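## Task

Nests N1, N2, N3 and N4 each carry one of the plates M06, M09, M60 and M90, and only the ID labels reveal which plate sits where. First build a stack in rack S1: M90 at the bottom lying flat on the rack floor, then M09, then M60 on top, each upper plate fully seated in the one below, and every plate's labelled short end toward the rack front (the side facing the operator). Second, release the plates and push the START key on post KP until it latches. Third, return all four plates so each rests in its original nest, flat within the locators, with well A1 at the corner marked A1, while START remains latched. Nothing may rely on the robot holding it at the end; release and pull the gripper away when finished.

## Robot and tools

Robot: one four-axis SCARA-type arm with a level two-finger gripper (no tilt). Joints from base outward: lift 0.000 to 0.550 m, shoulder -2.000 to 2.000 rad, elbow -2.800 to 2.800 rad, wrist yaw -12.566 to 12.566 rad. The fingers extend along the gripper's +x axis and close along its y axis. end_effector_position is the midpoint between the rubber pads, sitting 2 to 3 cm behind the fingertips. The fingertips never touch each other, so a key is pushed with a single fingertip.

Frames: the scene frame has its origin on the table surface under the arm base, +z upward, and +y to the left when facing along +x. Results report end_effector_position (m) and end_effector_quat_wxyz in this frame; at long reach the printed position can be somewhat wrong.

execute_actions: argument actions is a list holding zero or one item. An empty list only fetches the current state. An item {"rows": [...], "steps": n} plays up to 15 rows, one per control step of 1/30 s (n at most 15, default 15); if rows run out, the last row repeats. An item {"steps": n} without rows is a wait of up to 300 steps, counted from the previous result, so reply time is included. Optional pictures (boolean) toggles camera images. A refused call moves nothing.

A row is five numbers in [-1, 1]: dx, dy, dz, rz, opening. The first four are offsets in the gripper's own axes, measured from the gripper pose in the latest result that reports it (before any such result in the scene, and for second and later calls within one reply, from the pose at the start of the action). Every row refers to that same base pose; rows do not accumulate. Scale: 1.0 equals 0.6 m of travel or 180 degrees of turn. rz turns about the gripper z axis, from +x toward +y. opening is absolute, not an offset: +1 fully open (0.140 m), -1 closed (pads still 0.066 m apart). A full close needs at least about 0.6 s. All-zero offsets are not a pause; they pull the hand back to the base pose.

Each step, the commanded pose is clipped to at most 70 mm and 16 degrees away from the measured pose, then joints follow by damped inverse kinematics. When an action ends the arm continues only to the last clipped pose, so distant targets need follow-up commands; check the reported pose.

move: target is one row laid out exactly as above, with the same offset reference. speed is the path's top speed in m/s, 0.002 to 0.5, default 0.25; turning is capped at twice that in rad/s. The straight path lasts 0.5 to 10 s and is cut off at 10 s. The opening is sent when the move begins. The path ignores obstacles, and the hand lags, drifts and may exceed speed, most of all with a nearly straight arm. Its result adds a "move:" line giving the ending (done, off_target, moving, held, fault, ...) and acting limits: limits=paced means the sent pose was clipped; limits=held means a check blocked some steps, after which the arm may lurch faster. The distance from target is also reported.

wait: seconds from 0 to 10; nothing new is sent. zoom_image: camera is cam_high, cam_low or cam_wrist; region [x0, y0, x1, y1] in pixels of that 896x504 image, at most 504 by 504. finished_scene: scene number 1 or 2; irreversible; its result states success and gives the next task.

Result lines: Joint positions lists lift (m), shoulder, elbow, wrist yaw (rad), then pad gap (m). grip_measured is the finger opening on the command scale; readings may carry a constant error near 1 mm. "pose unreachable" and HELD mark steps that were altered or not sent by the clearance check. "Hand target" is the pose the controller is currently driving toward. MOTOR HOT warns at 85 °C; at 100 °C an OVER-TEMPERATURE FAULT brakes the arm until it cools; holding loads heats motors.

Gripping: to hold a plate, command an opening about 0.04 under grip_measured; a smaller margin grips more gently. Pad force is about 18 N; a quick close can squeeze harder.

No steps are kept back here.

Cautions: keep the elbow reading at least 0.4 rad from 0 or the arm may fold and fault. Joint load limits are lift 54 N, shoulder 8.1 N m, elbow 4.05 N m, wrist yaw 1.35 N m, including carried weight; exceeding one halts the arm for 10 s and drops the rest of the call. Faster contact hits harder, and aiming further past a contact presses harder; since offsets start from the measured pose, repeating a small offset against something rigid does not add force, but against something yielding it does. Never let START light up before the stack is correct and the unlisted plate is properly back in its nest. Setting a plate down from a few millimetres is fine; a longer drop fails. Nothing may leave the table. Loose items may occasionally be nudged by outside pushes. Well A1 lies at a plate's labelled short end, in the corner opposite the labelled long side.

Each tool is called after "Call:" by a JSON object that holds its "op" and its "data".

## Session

Call:
{"op": "execute_actions", "data": {"actions": []}}

Scene clock: 0.00 s of 15600.00 s.
end_effector_position=(+0.5231, -0.3681, +0.2645) grip_measured=+0.99 end_effector_quat_wxyz=(+0.987, +0.000, +0.000, +0.158)
Joint positions: [ 0.259 -0.661  2.208 -1.228  0.14 ]
Hand target: +0.523, -0.368, +0.264; +0.987, +0.000, +0.000, +0.158
camera_calibration (this result's frames):
cam_wrist: T_world_to_cam=[[0.311728, -0.950149, 0.00651372, -0.50643], [-0.571251, -0.192887, -0.797789, 0.426164], [0.759275, 0.244972, -0.602902, -0.0524341], [0, 0, 0, 1]] pos_world=[0.441126, -0.386137, 0.311675]

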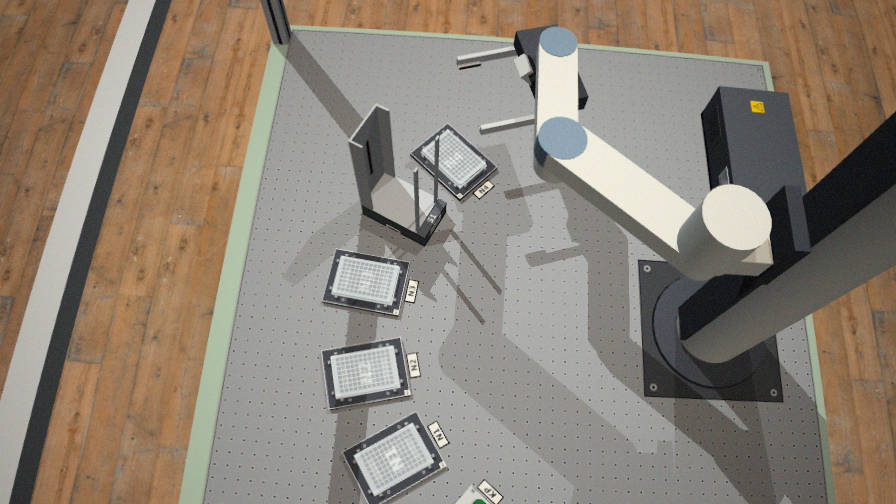

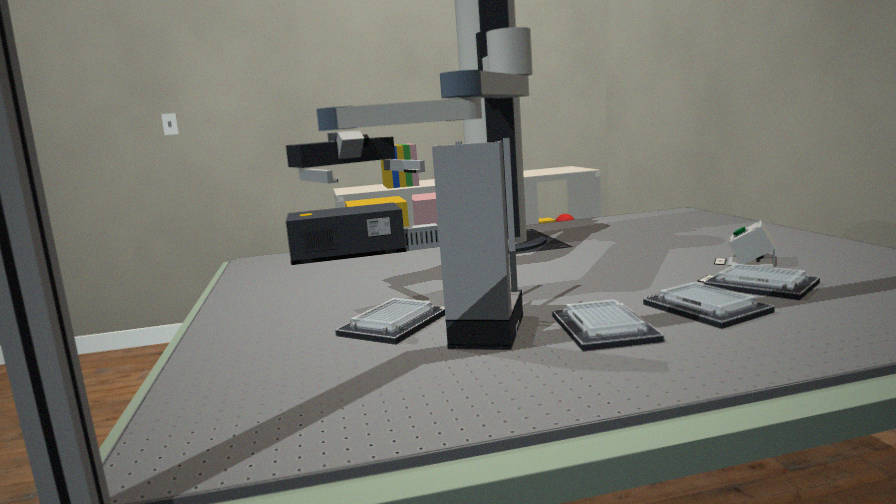

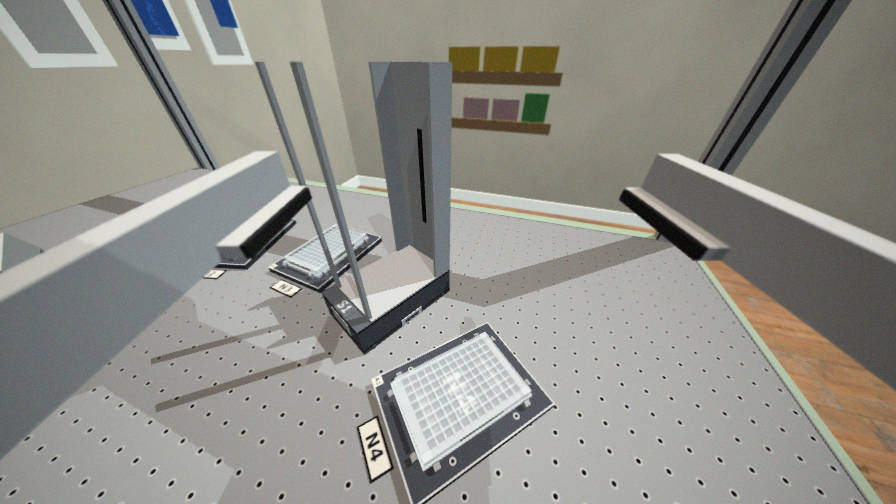

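Call:
{"op": "move", "data": {"target": [-0.012,0.22,-0.274,-0.35,0.3], "speed": 0.3}}

Scene clock: 8.47 s of 15600.00 s.
end_effector_position=(+0.4750, -0.2449, +0.1000) grip_measured=+0.30 end_effector_quat_wxyz=(+0.925, +0.000, +0.000, -0.381)
Joint positions: [ 0.095  0.306  0.985 -2.072  0.114]
Hand target: +0.475, -0.245, +0.100; +0.925, +0.000, +0.000, -0.381
Off the commanded pose: 0.000 m, 0 deg.
After step 90, 3.23 s passed at rest.
move: done
camera_calibration (this result's frames):
cam_wrist: T_world_to_cam=[[-0.704811, -0.709365, 0.00651372, 0.168522], [-0.431358, 0.421264, -0.797789, 0.375166], [0.563179, -0.5651, -0.602902, -0.250443], [0, 0, 0, 1]] pos_world=[0.421652, -0.180026, 0.147213]

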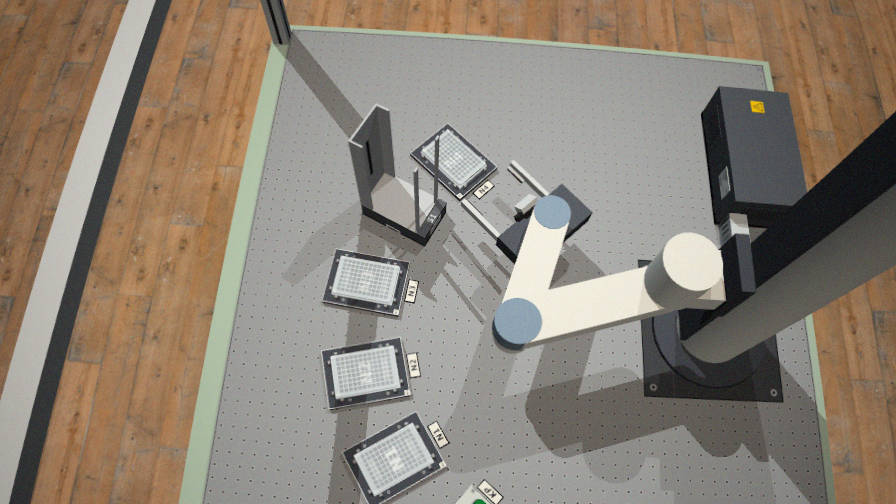

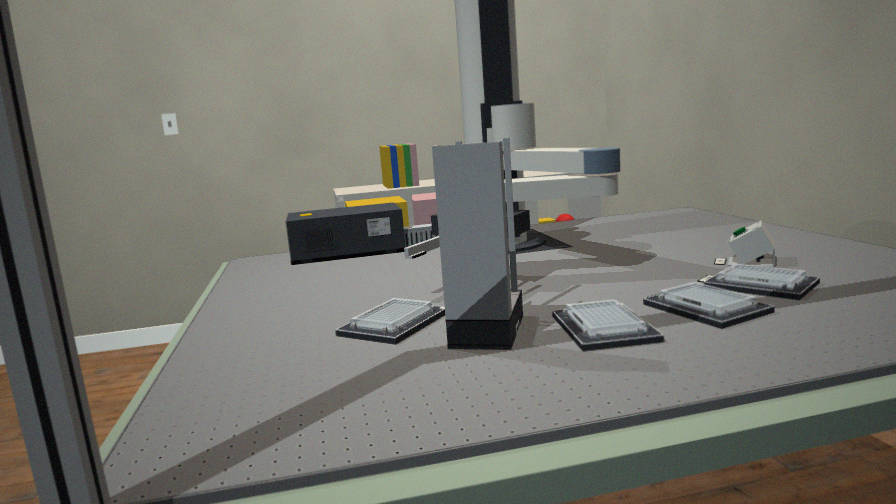

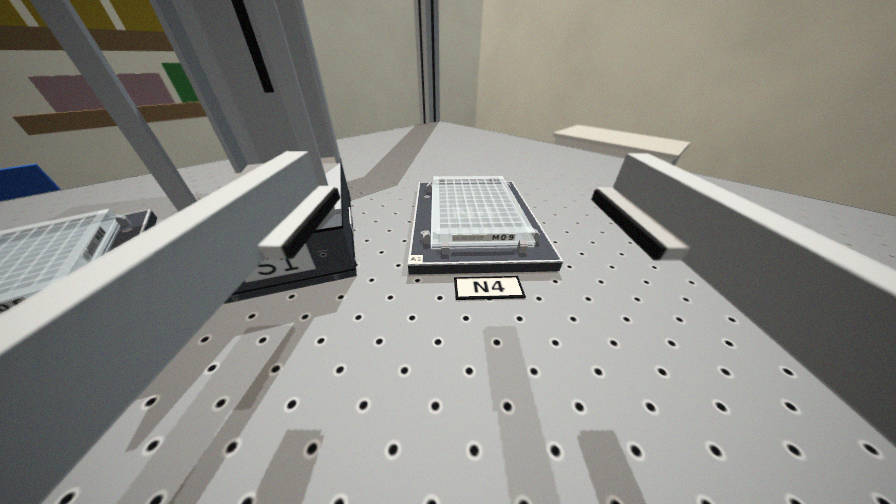

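Call:
{"op": "zoom_image", "data": {"camera": "cam_wrist", "region": [390,160,590,280]}}

Call:
{"op": "zoom_image", "data": {"camera": "cam_low", "region": [540,250,840,360]}}

Region (390, 160, 590, 280) of cam_wrist's 896x504 image, scaled by 2.520, with more detail than that image has; it fills the top 302 rows of this view, and the rest is white.

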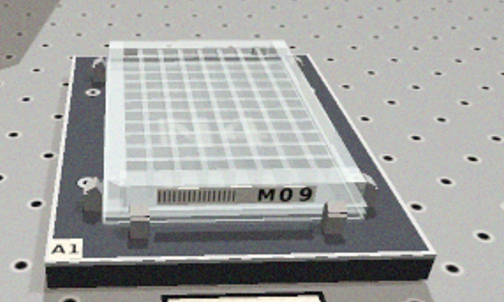

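Region (540, 250, 840, 360) of cam_low's 896x504 image, scaled by 1.680, with more detail than that image has; it fills the top 185 rows of this view, and the rest is white.

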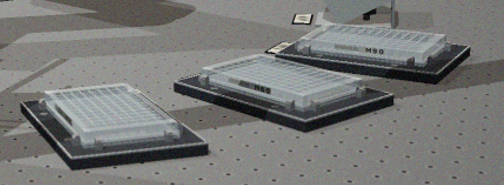

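Call:
{"op": "move", "data": {"target": [-0.455,0.8,-0.03,0.417,0.3], "speed": 0.35}}

Scene clock: 21.53 s of 15600.00 s.
end_effector_position=(+0.6189, +0.2884, +0.0821) grip_measured=+0.30 end_effector_quat_wxyz=(+0.965, +0.000, +0.000, +0.262)
Joint positions: [ 0.077  1.251  1.689 -2.41   0.114]
Hand target: +0.619, +0.288, +0.082; +0.965, +0.000, +0.000, +0.261
Off the commanded pose: 0.000 m, 0 deg.
After step 90, 7.77 s passed at rest.
move: done
camera_calibration (this result's frames):
cam_wrist: T_world_to_cam=[[0.504062, -0.863643, 0.00651372, -0.0553538], [-0.518095, -0.308401, -0.797789, 0.462401], [0.691014, 0.39876, -0.602902, -0.398074], [0, 0, 0, 1]] pos_world=[0.542544, 0.253535, 0.12926]

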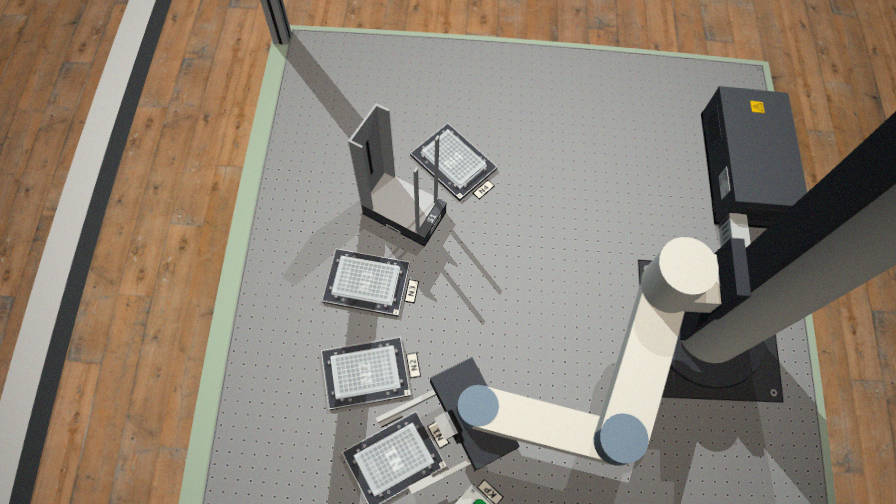

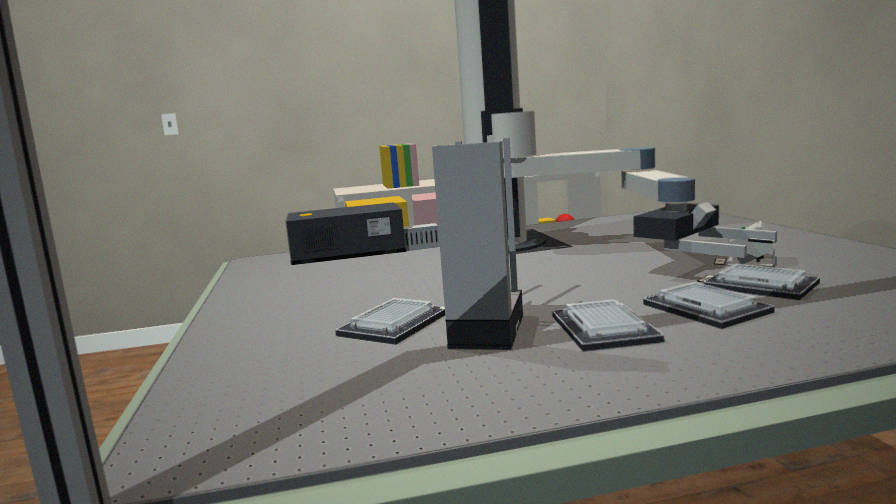

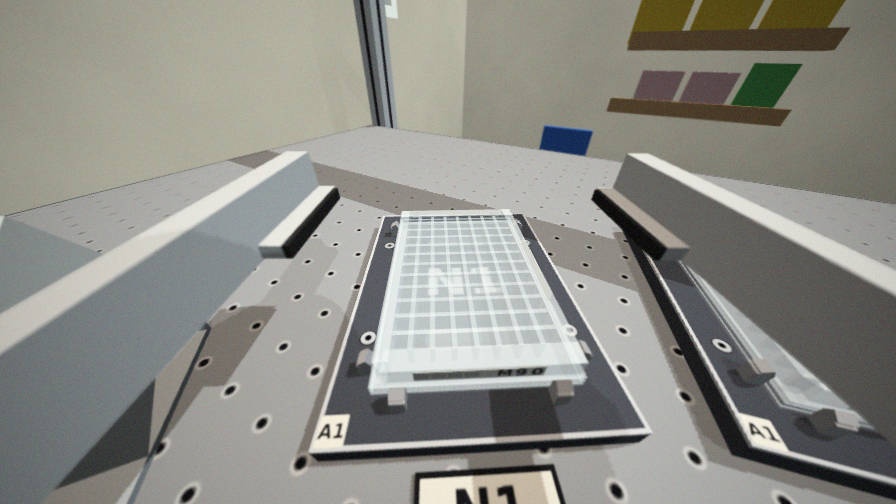

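Call:
{"op": "move", "data": {"target": [0.052,0,-0.06,0.0157,0.3], "speed": 0.1}}

Call:
{"op": "move", "data": {"target": [0,0,-0.026,0,0.3], "speed": 0.03}}

Scene clock: 27.33 s of 15600.00 s.
end_effector_position=(+0.6459, +0.3041, +0.0460) grip_measured=+0.30 end_effector_quat_wxyz=(+0.958, +0.000, +0.000, +0.285)
Joint positions: [ 0.041  1.146  1.88  -2.448  0.114]
Hand target: +0.646, +0.304, +0.046; +0.958, +0.000, +0.000, +0.285
Off the commanded pose: 0.000 m, 0 deg.
After step 90, 2.03 s passed at rest.
move: done
camera_calibration (this result's frames):
cam_wrist: T_world_to_cam=[[0.546065, -0.837717, 0.00651372, -0.0901431], [-0.502245, -0.333591, -0.797789, 0.449861], [0.670494, 0.432373, -0.602902, -0.441668], [0, 0, 0, 1]] pos_world=[0.571301, 0.265521, 0.0931982]

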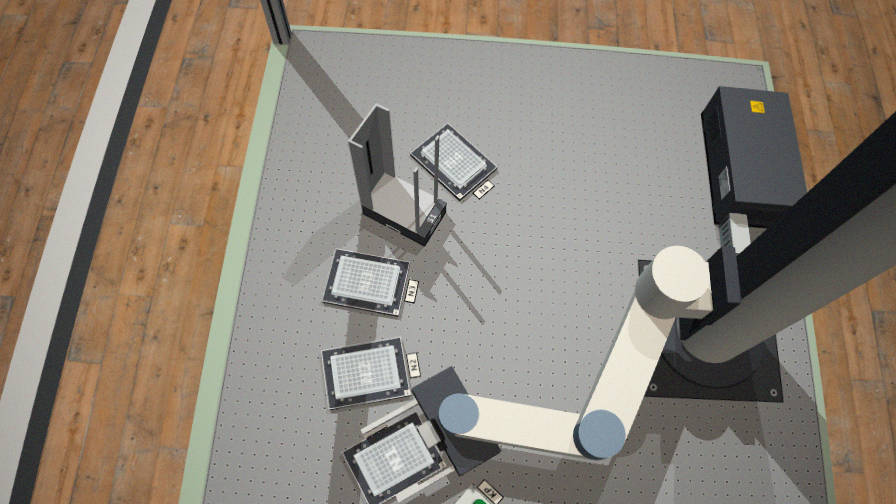

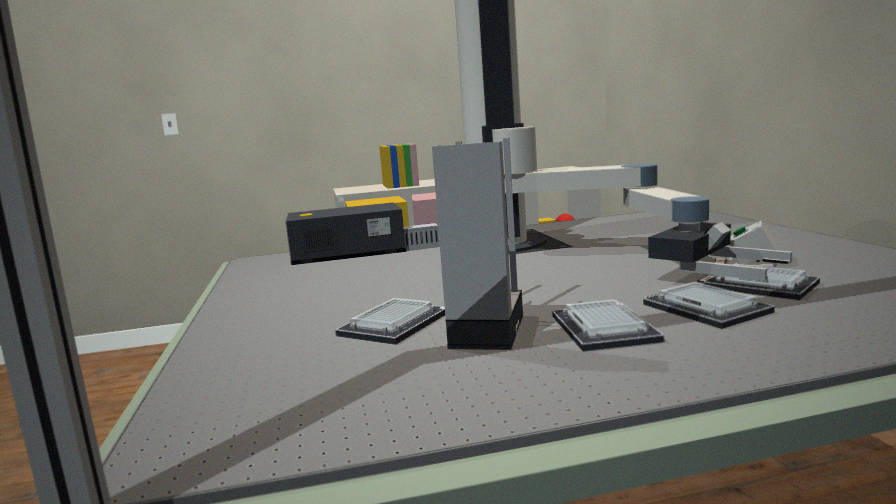

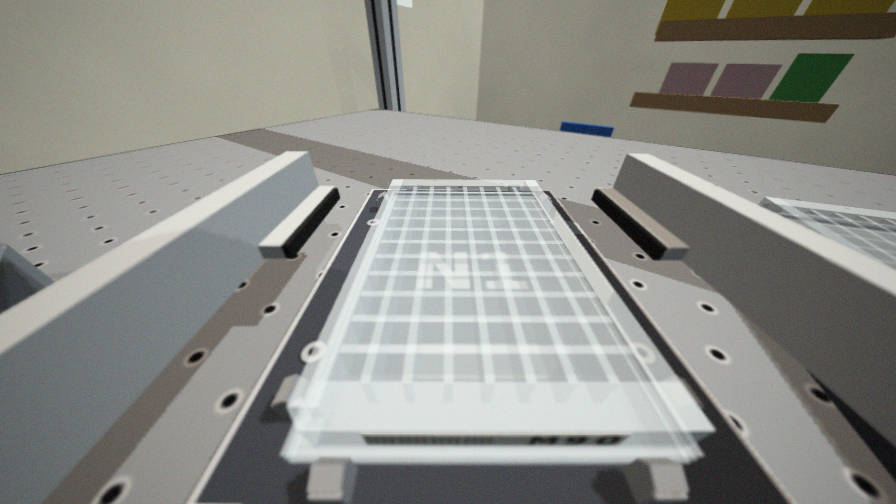

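Scene clock: 28.07 s of 15600.00 s.
end_effector_position=(+0.6459, +0.3041, +0.0303) grip_measured=+0.30 end_effector_quat_wxyz=(+0.958, +0.000, +0.000, +0.285)
Joint positions: [ 0.025  1.146  1.88  -2.448  0.114]
Hand target: +0.646, +0.304, +0.030; +0.958, +0.000, +0.000, +0.285
Off the commanded pose: 0.000 m, 0 deg.
move: done
camera_calibration (this result's frames):
cam_wrist: T_world_to_cam=[[0.546063, -0.837718, 0.00651372, -0.0900402], [-0.502246, -0.33359, -0.797789, 0.437366], [0.670495, 0.432372, -0.602902, -0.451111], [0, 0, 0, 1]] pos_world=[0.571301, 0.26552, 0.0775366]

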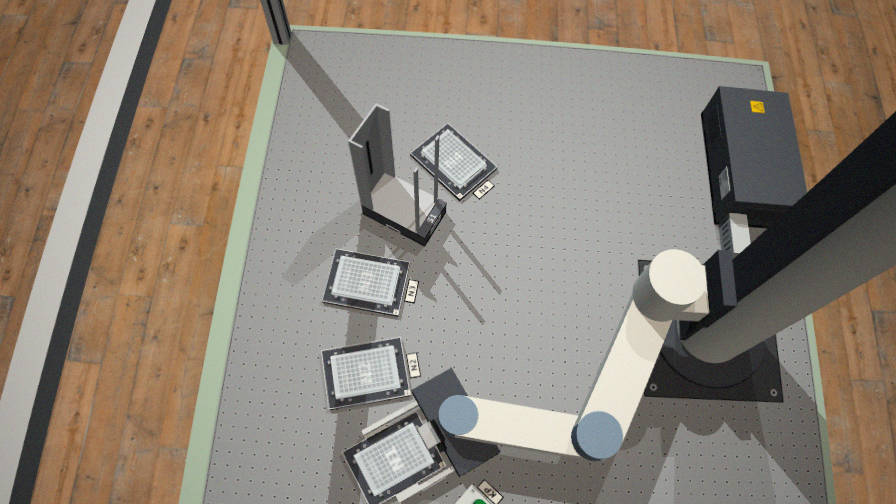

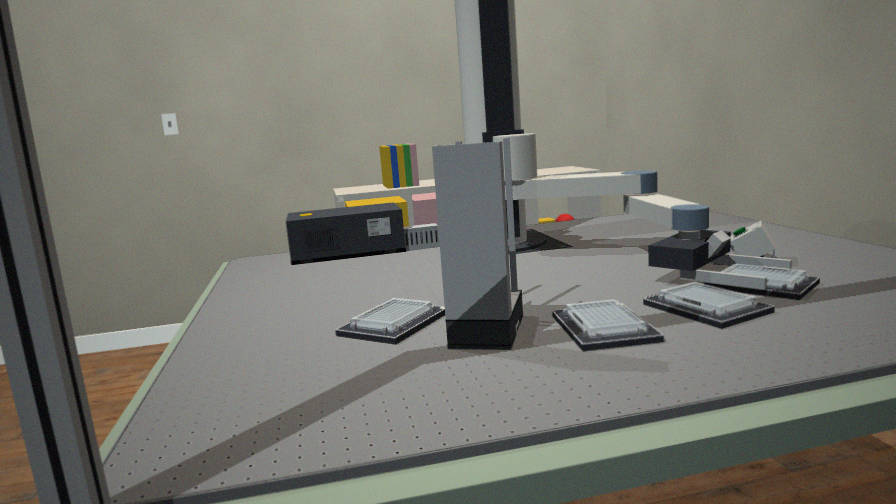

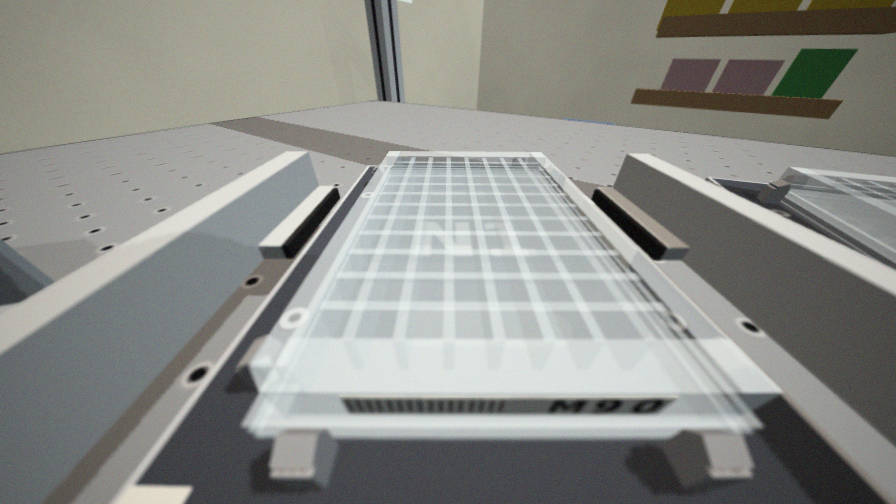

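Call:
{"op": "move", "data": {"target": [-0.003,-0.0015,0,0,0.3], "speed": 0.02}}

Scene clock: 39.07 s of 15600.00 s.
end_effector_position=(+0.6449, +0.3023, +0.0303) grip_measured=+0.30 end_effector_quat_wxyz=(+0.958, +0.000, +0.000, +0.285)
Joint positions: [ 0.025  1.149  1.868 -2.439  0.114]
Hand target: +0.645, +0.302, +0.030; +0.958, +0.000, +0.000, +0.285
Off the commanded pose: 0.000 m, 0 deg.
After step 90, 7.30 s passed at rest.
move: done
camera_calibration (this result's frames):
cam_wrist: T_world_to_cam=[[0.545808, -0.837885, 0.00651372, -0.0908279], [-0.502348, -0.333437, -0.797789, 0.436305], [0.670627, 0.432167, -0.602902, -0.449713], [0, 0, 0, 1]] pos_world=[0.570341, 0.263728, 0.0775379]

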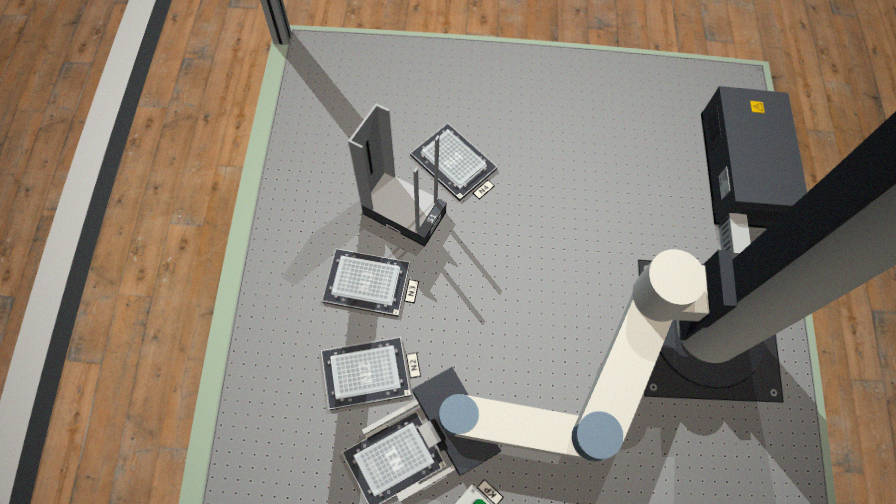

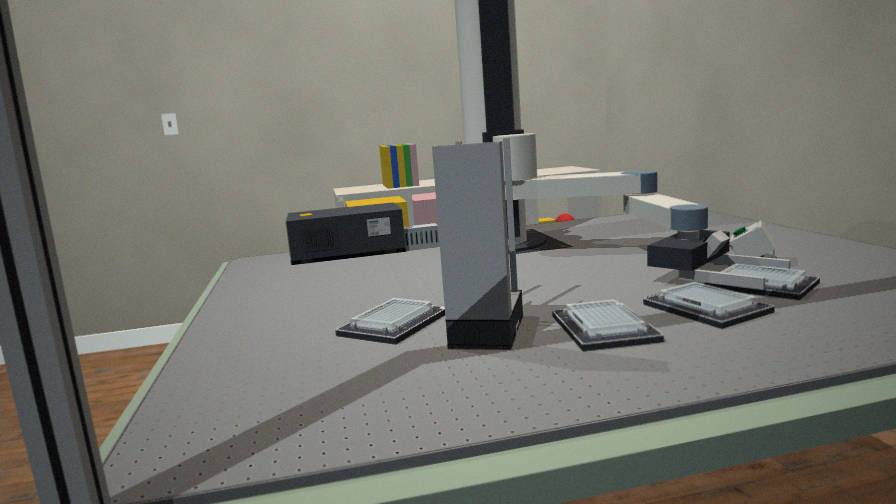

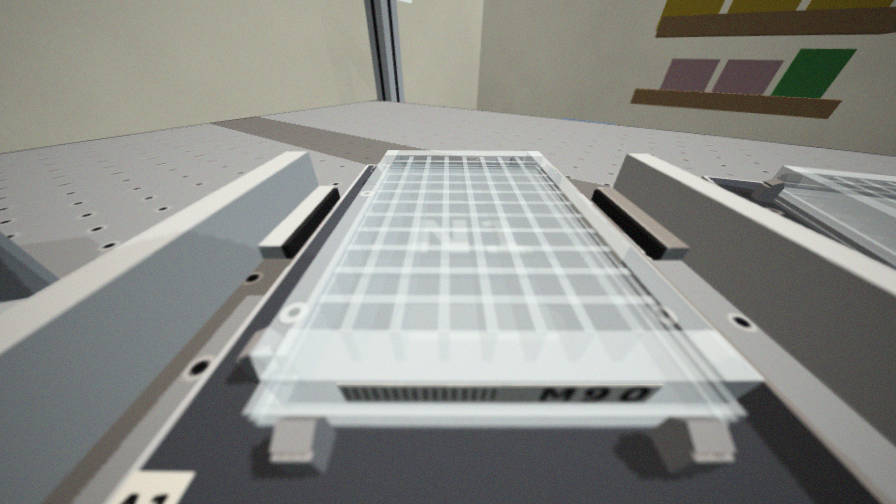

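Call:
{"op": "execute_actions", "data": {"actions": [{"rows":[[0,0,0,0,-0.4],[0,0,0,0,-0.4],[0,0,0,0,-0.4],[0,0,0,0,-0.4],[0,0,0,0,-0.4],[0,0,0,0,-0.4],[0,0,0,0,-0.4],[0,0,0,0,-0.4],[0,0,0,0,-0.4],[0,0,0,0,-0.45],[0,0,0,0,-0.5],[0,0,0,0,-0.55]]}], "pictures": false}}

Call:
{"op": "move", "data": {"target": [0,0,0.17,0,-0.55], "speed": 0.12}}

Scene clock: 43.93 s of 15600.00 s.
end_effector_position=(+0.6449, +0.3023, +0.0303) grip_measured=-0.49 end_effector_quat_wxyz=(+0.958, +0.000, +0.000, +0.285)
Joint positions: [ 0.025  1.149  1.868 -2.439  0.085]
Hand target: +0.645, +0.302, +0.030; +0.958, +0.000, +0.000, +0.285
Off the commanded pose: 0.000 m, 0 deg.
Steps of this call (steps 1 to 90: nothing new was sent; then 1.37 s passed at rest; steps 91 to 105: all 15 steps of this action). Readings (end_effector_position):
91: (+0.6449, +0.3023, +0.0303)
92: (+0.6449, +0.3023, +0.0303)
94: (+0.6449, +0.3023, +0.0303)
98: (+0.6449, +0.3023, +0.0303)
105: the state above

Scene clock: 45.33 s of 15600.00 s.
end_effector_position=(+0.6449, +0.3023, +0.1324) grip_measured=-0.49 end_effector_quat_wxyz=(+0.958, +0.000, +0.000, +0.285)
Joint positions: [ 0.127  1.149  1.868 -2.439  0.085]
Hand target: +0.645, +0.302, +0.132; +0.958, +0.000, +0.000, +0.285
Off the commanded pose: 0.000 m, 0 deg.
move: done
camera_calibration (this result's frames):
cam_wrist: T_world_to_cam=[[0.545822, -0.837876, 0.00651372, -0.0915031], [-0.502342, -0.333445, -0.797789, 0.517721], [0.67062, 0.432179, -0.602902, -0.38819], [0, 0, 0, 1]] pos_world=[0.570345, 0.263731, 0.179587]

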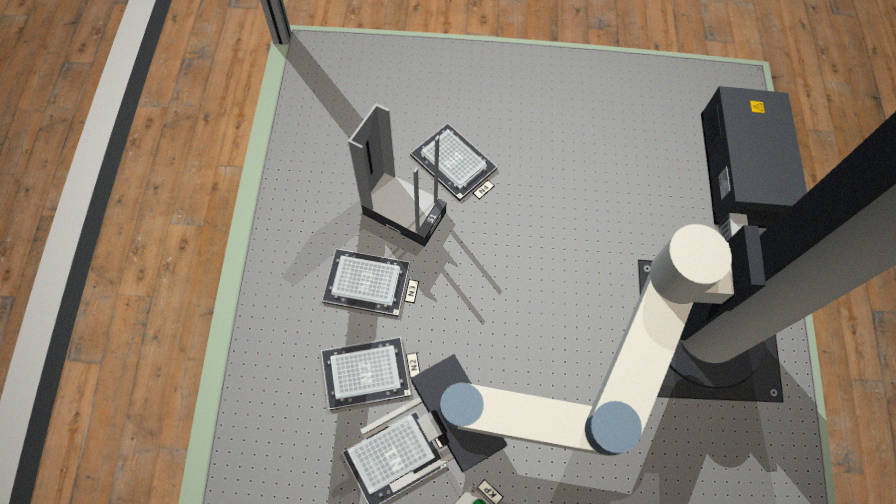

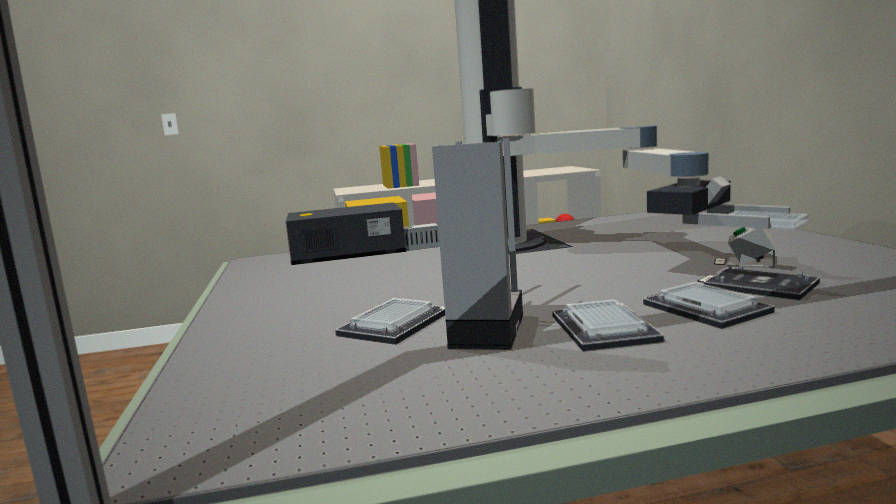

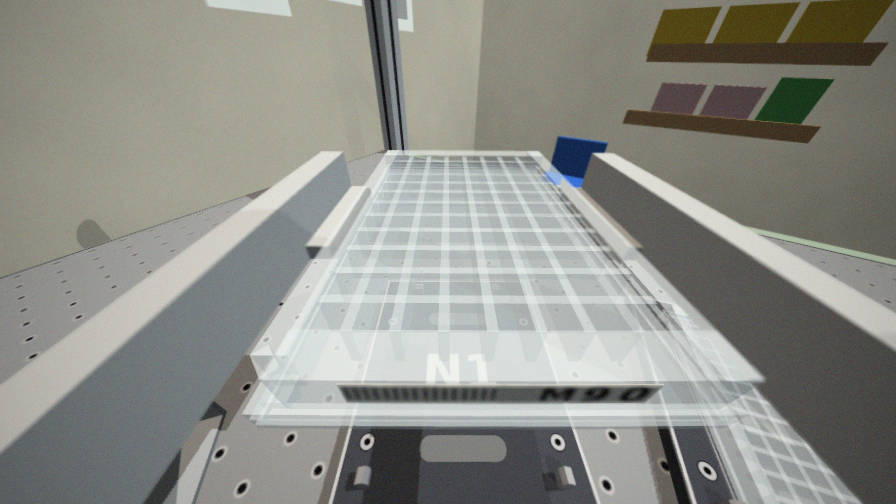

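Call:
{"op": "move", "data": {"target": [-0.596,-0.487,-0.05,-0.339,-0.55], "speed": 0.3}}

Scene clock: 56.70 s of 15600.00 s.
end_effector_position=(+0.5053, -0.1381, +0.1024) grip_measured=-0.49 end_effector_quat_wxyz=(+0.970, +0.000, +0.000, -0.241)
Joint positions: [ 0.097  0.638  0.856 -1.981  0.085]
Hand target: +0.505, -0.138, +0.102; +0.971, +0.000, +0.000, -0.241
Off the commanded pose: 0.000 m, 0 deg.
After step 90, 6.17 s passed at rest.
move: done
camera_calibration (this result's frames):
cam_wrist: T_world_to_cam=[[-0.468918, -0.883218, 0.00651372, 0.122443], [-0.534953, 0.278134, -0.797789, 0.377745], [0.702809, -0.377582, -0.602902, -0.250375], [0, 0, 0, 1]] pos_world=[0.435458, -0.0914572, 0.149612]

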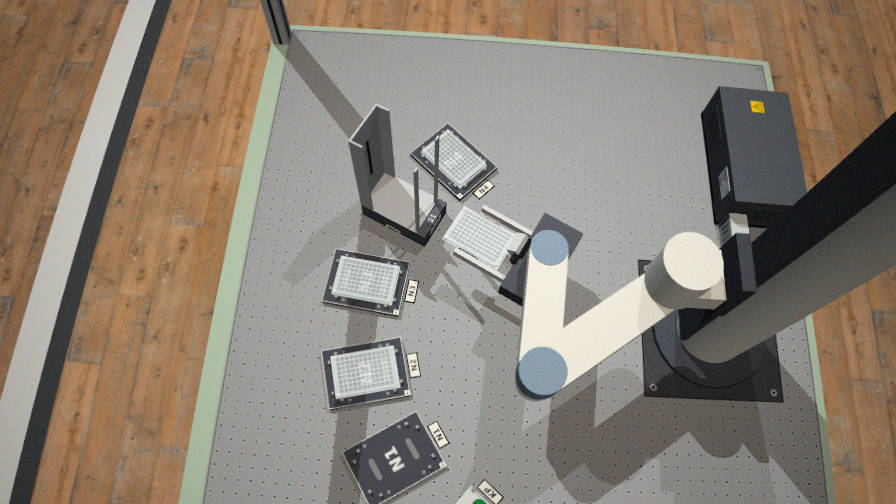

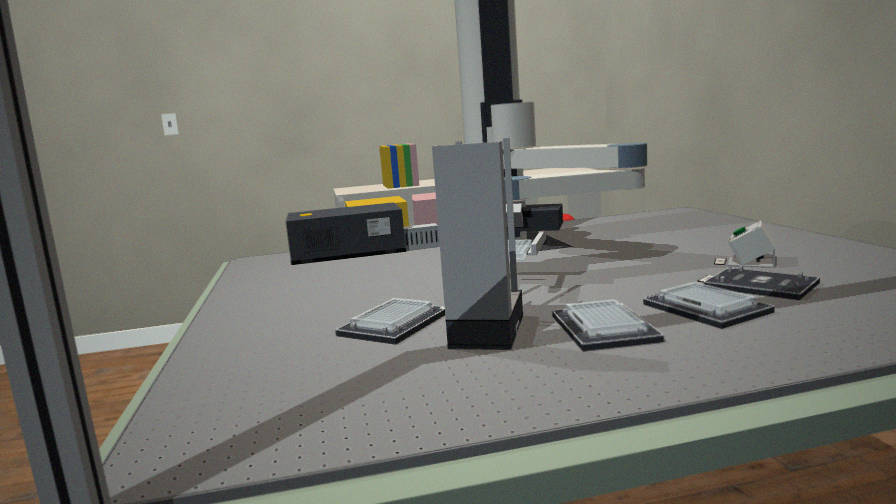

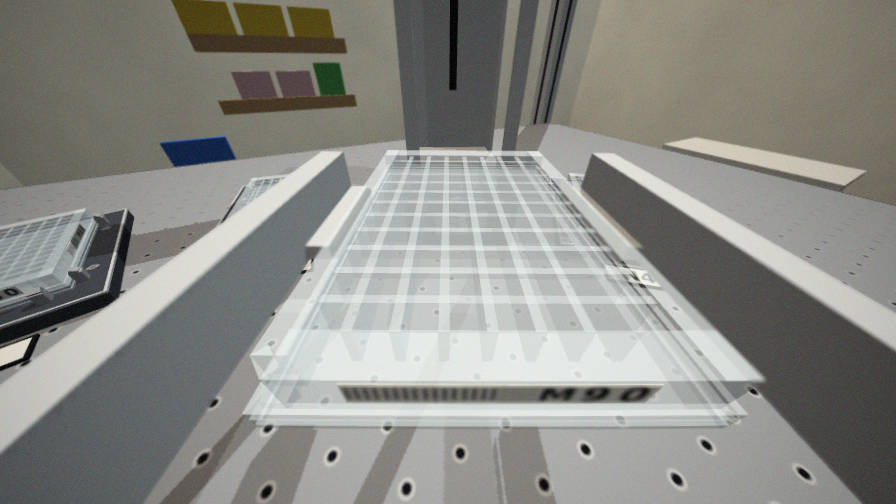

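Call:
{"op": "move", "data": {"target": [0,0,-0.08,0,-0.55], "speed": 0.1}}

Call:
{"op": "zoom_image", "data": {"camera": "cam_wrist", "region": [340,0,600,170]}}

Scene clock: 63.67 s of 15600.00 s.
end_effector_position=(+0.5053, -0.1380, +0.0543) grip_measured=-0.49 end_effector_quat_wxyz=(+0.970, +0.000, +0.000, -0.241)
Joint positions: [ 0.049  0.638  0.856 -1.981  0.085]
Hand target: +0.505, -0.138, +0.054; +0.970, +0.000, +0.000, -0.241
Off the commanded pose: 0.000 m, 0 deg.
After step 90, 3.20 s passed at rest.
move: done
camera_calibration (this result's frames):
cam_wrist: T_world_to_cam=[[-0.468891, -0.883232, 0.00651372, 0.122751], [-0.534962, 0.278117, -0.797789, 0.339391], [0.702821, -0.37756, -0.602902, -0.279357], [0, 0, 0, 1]] pos_world=[0.435456, -0.0914468, 0.101538]

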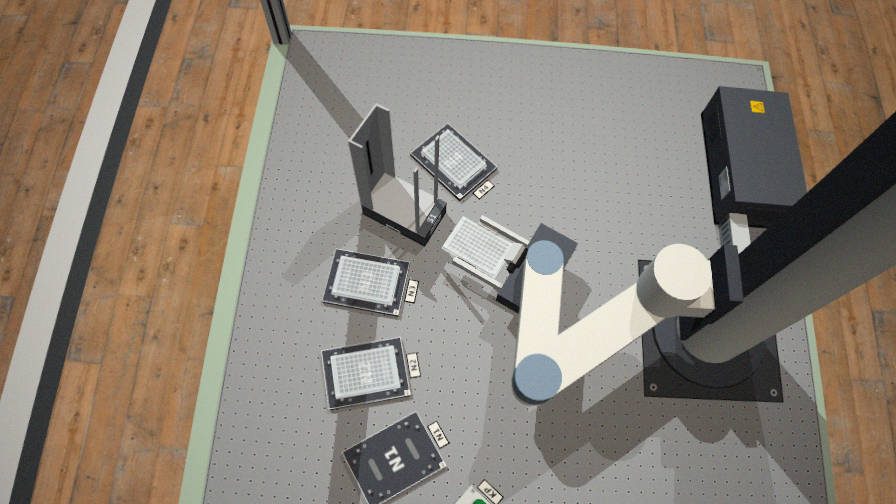

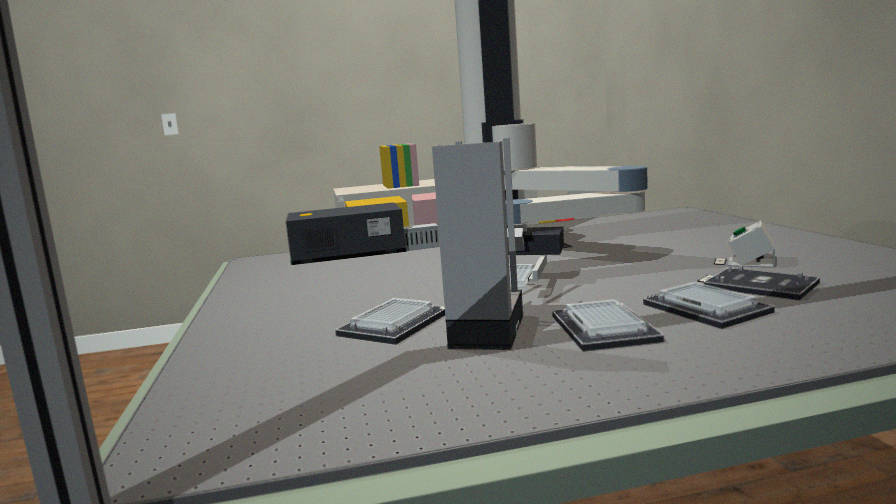

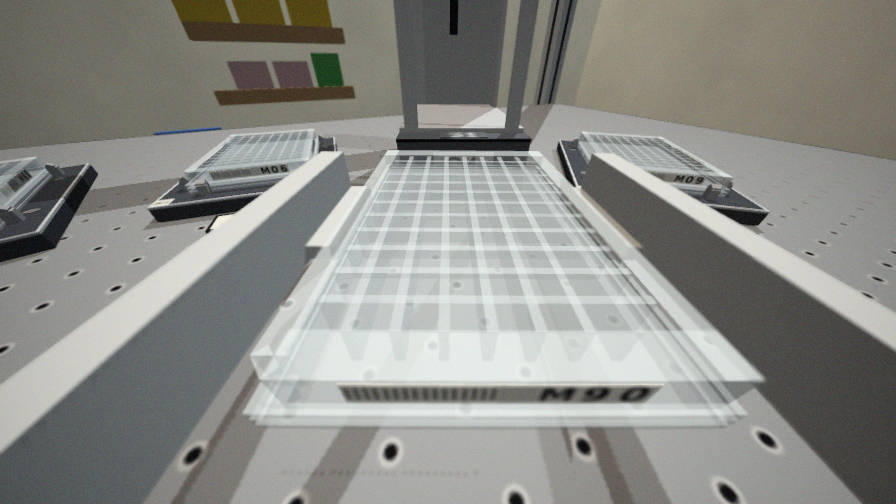

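Region (340, 0, 600, 170) of cam_wrist's 896x504 image, scaled by 1.938, with more detail than that image has; it fills the top 330 rows of this view, and the rest is white.

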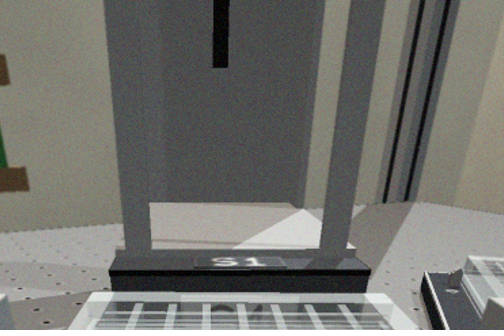

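Call:
{"op": "move", "data": {"target": [-0.02,0,0.477,0,-0.55], "speed": 0.3}}

Call:
{"op": "move", "data": {"target": [0.36,0,0,0.012,-0.55], "speed": 0.2}}

Scene clock: 72.70 s of 15600.00 s.
end_effector_position=(+0.4947, -0.1325, +0.3406) grip_measured=-0.49 end_effector_quat_wxyz=(+0.970, +0.000, +0.000, -0.241)
Joint positions: [ 0.336  0.66   0.806 -1.953  0.085]
Hand target: +0.495, -0.132, +0.341; +0.970, +0.000, +0.000, -0.241
Off the commanded pose: 0.000 m, 0 deg.
After step 90, 4.60 s passed at rest.
move: done
camera_calibration (this result's frames):
cam_wrist: T_world_to_cam=[[-0.469155, -0.883092, 0.00651372, 0.120953], [-0.534879, 0.278277, -0.797789, 0.560516], [0.702708, -0.37777, -0.602902, -0.0971931], [0, 0, 0, 1]] pos_world=[0.424852, -0.085883, 0.387787]

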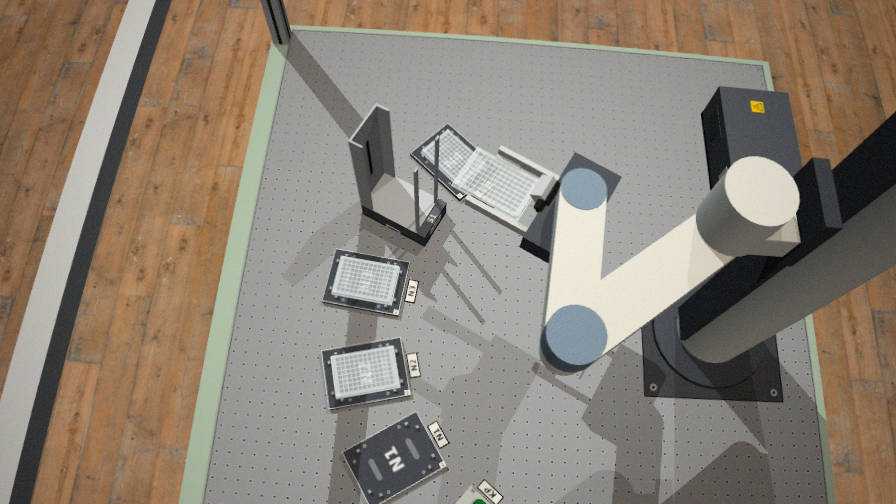

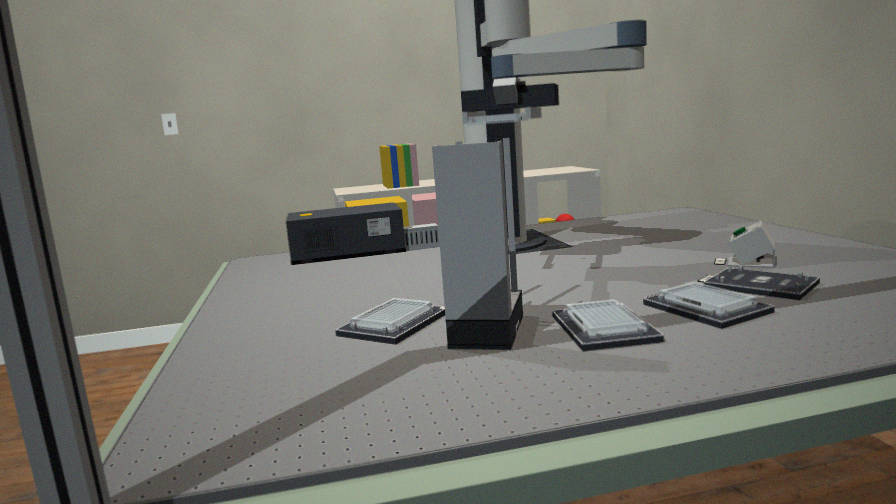

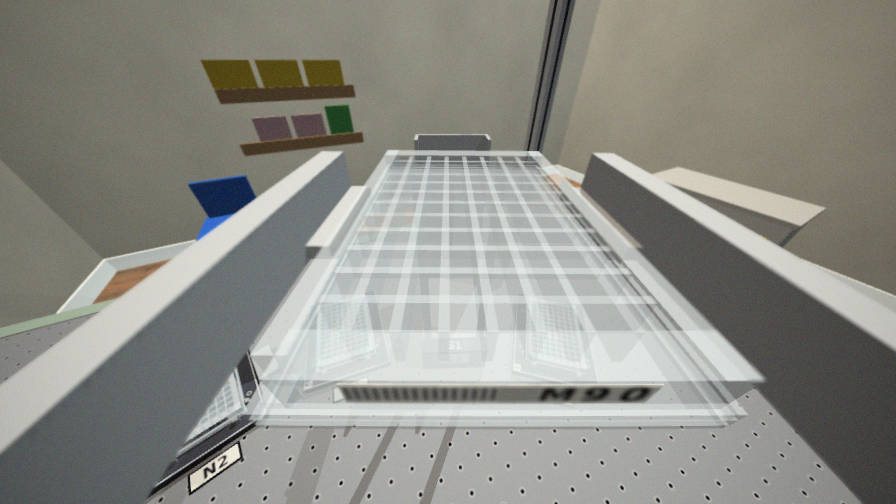

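Scene clock: 74.17 s of 15600.00 s.
end_effector_position=(+0.6855, -0.2336, +0.3406) grip_measured=-0.49 end_effector_quat_wxyz=(+0.975, +0.000, +0.000, -0.223)
Joint positions: [ 0.336  0.15   1.886 -2.485  0.085]
Hand target: +0.686, -0.234, +0.341; +0.975, +0.000, +0.000, -0.223
Off the commanded pose: 0.000 m, 0 deg.
move: done
camera_calibration (this result's frames):
cam_wrist: T_world_to_cam=[[-0.435503, -0.900163, 0.00651372, 0.0941196], [-0.544997, 0.257899, -0.797789, 0.69292], [0.71646, -0.35099, -0.602902, -0.272677], [0, 0, 0, 1]] pos_world=[0.61399, -0.189687, 0.387793]

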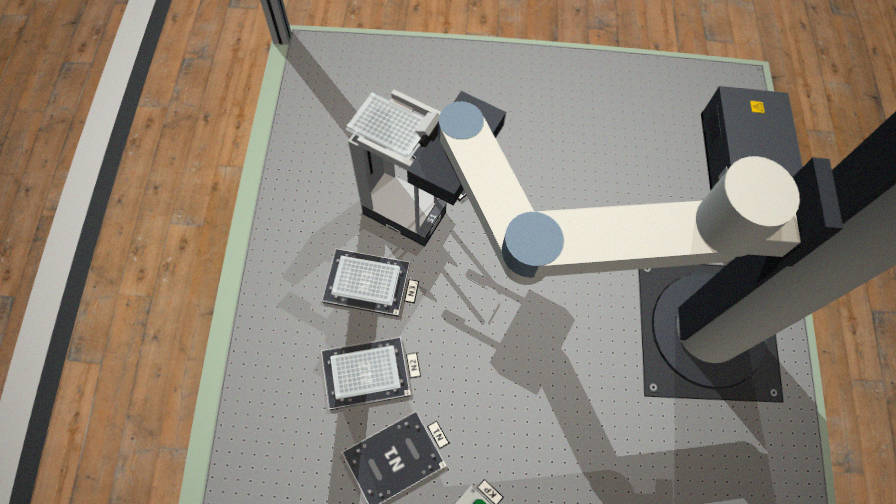

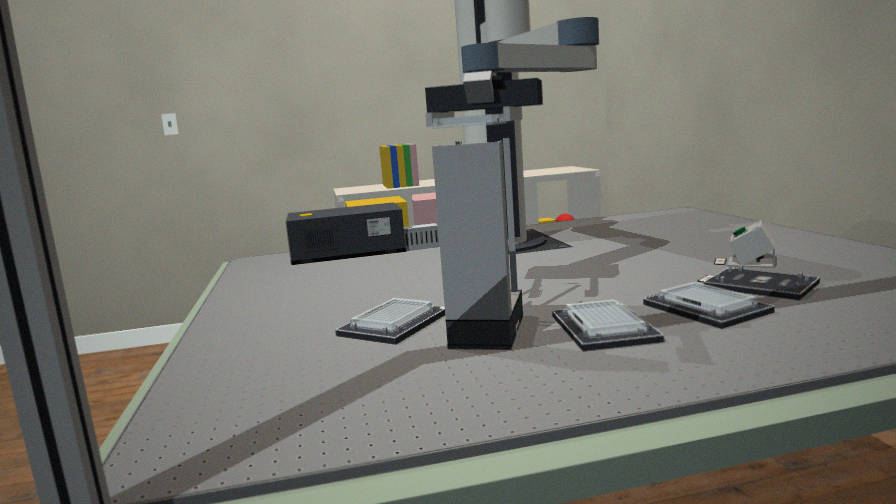

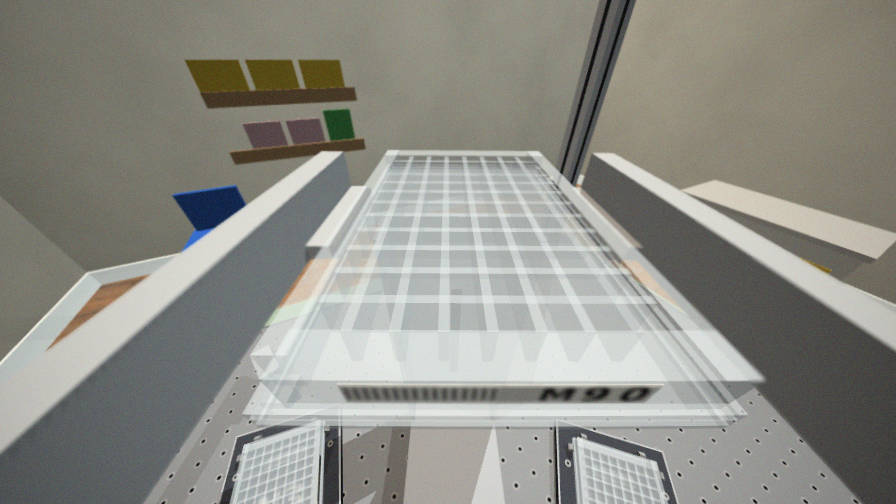

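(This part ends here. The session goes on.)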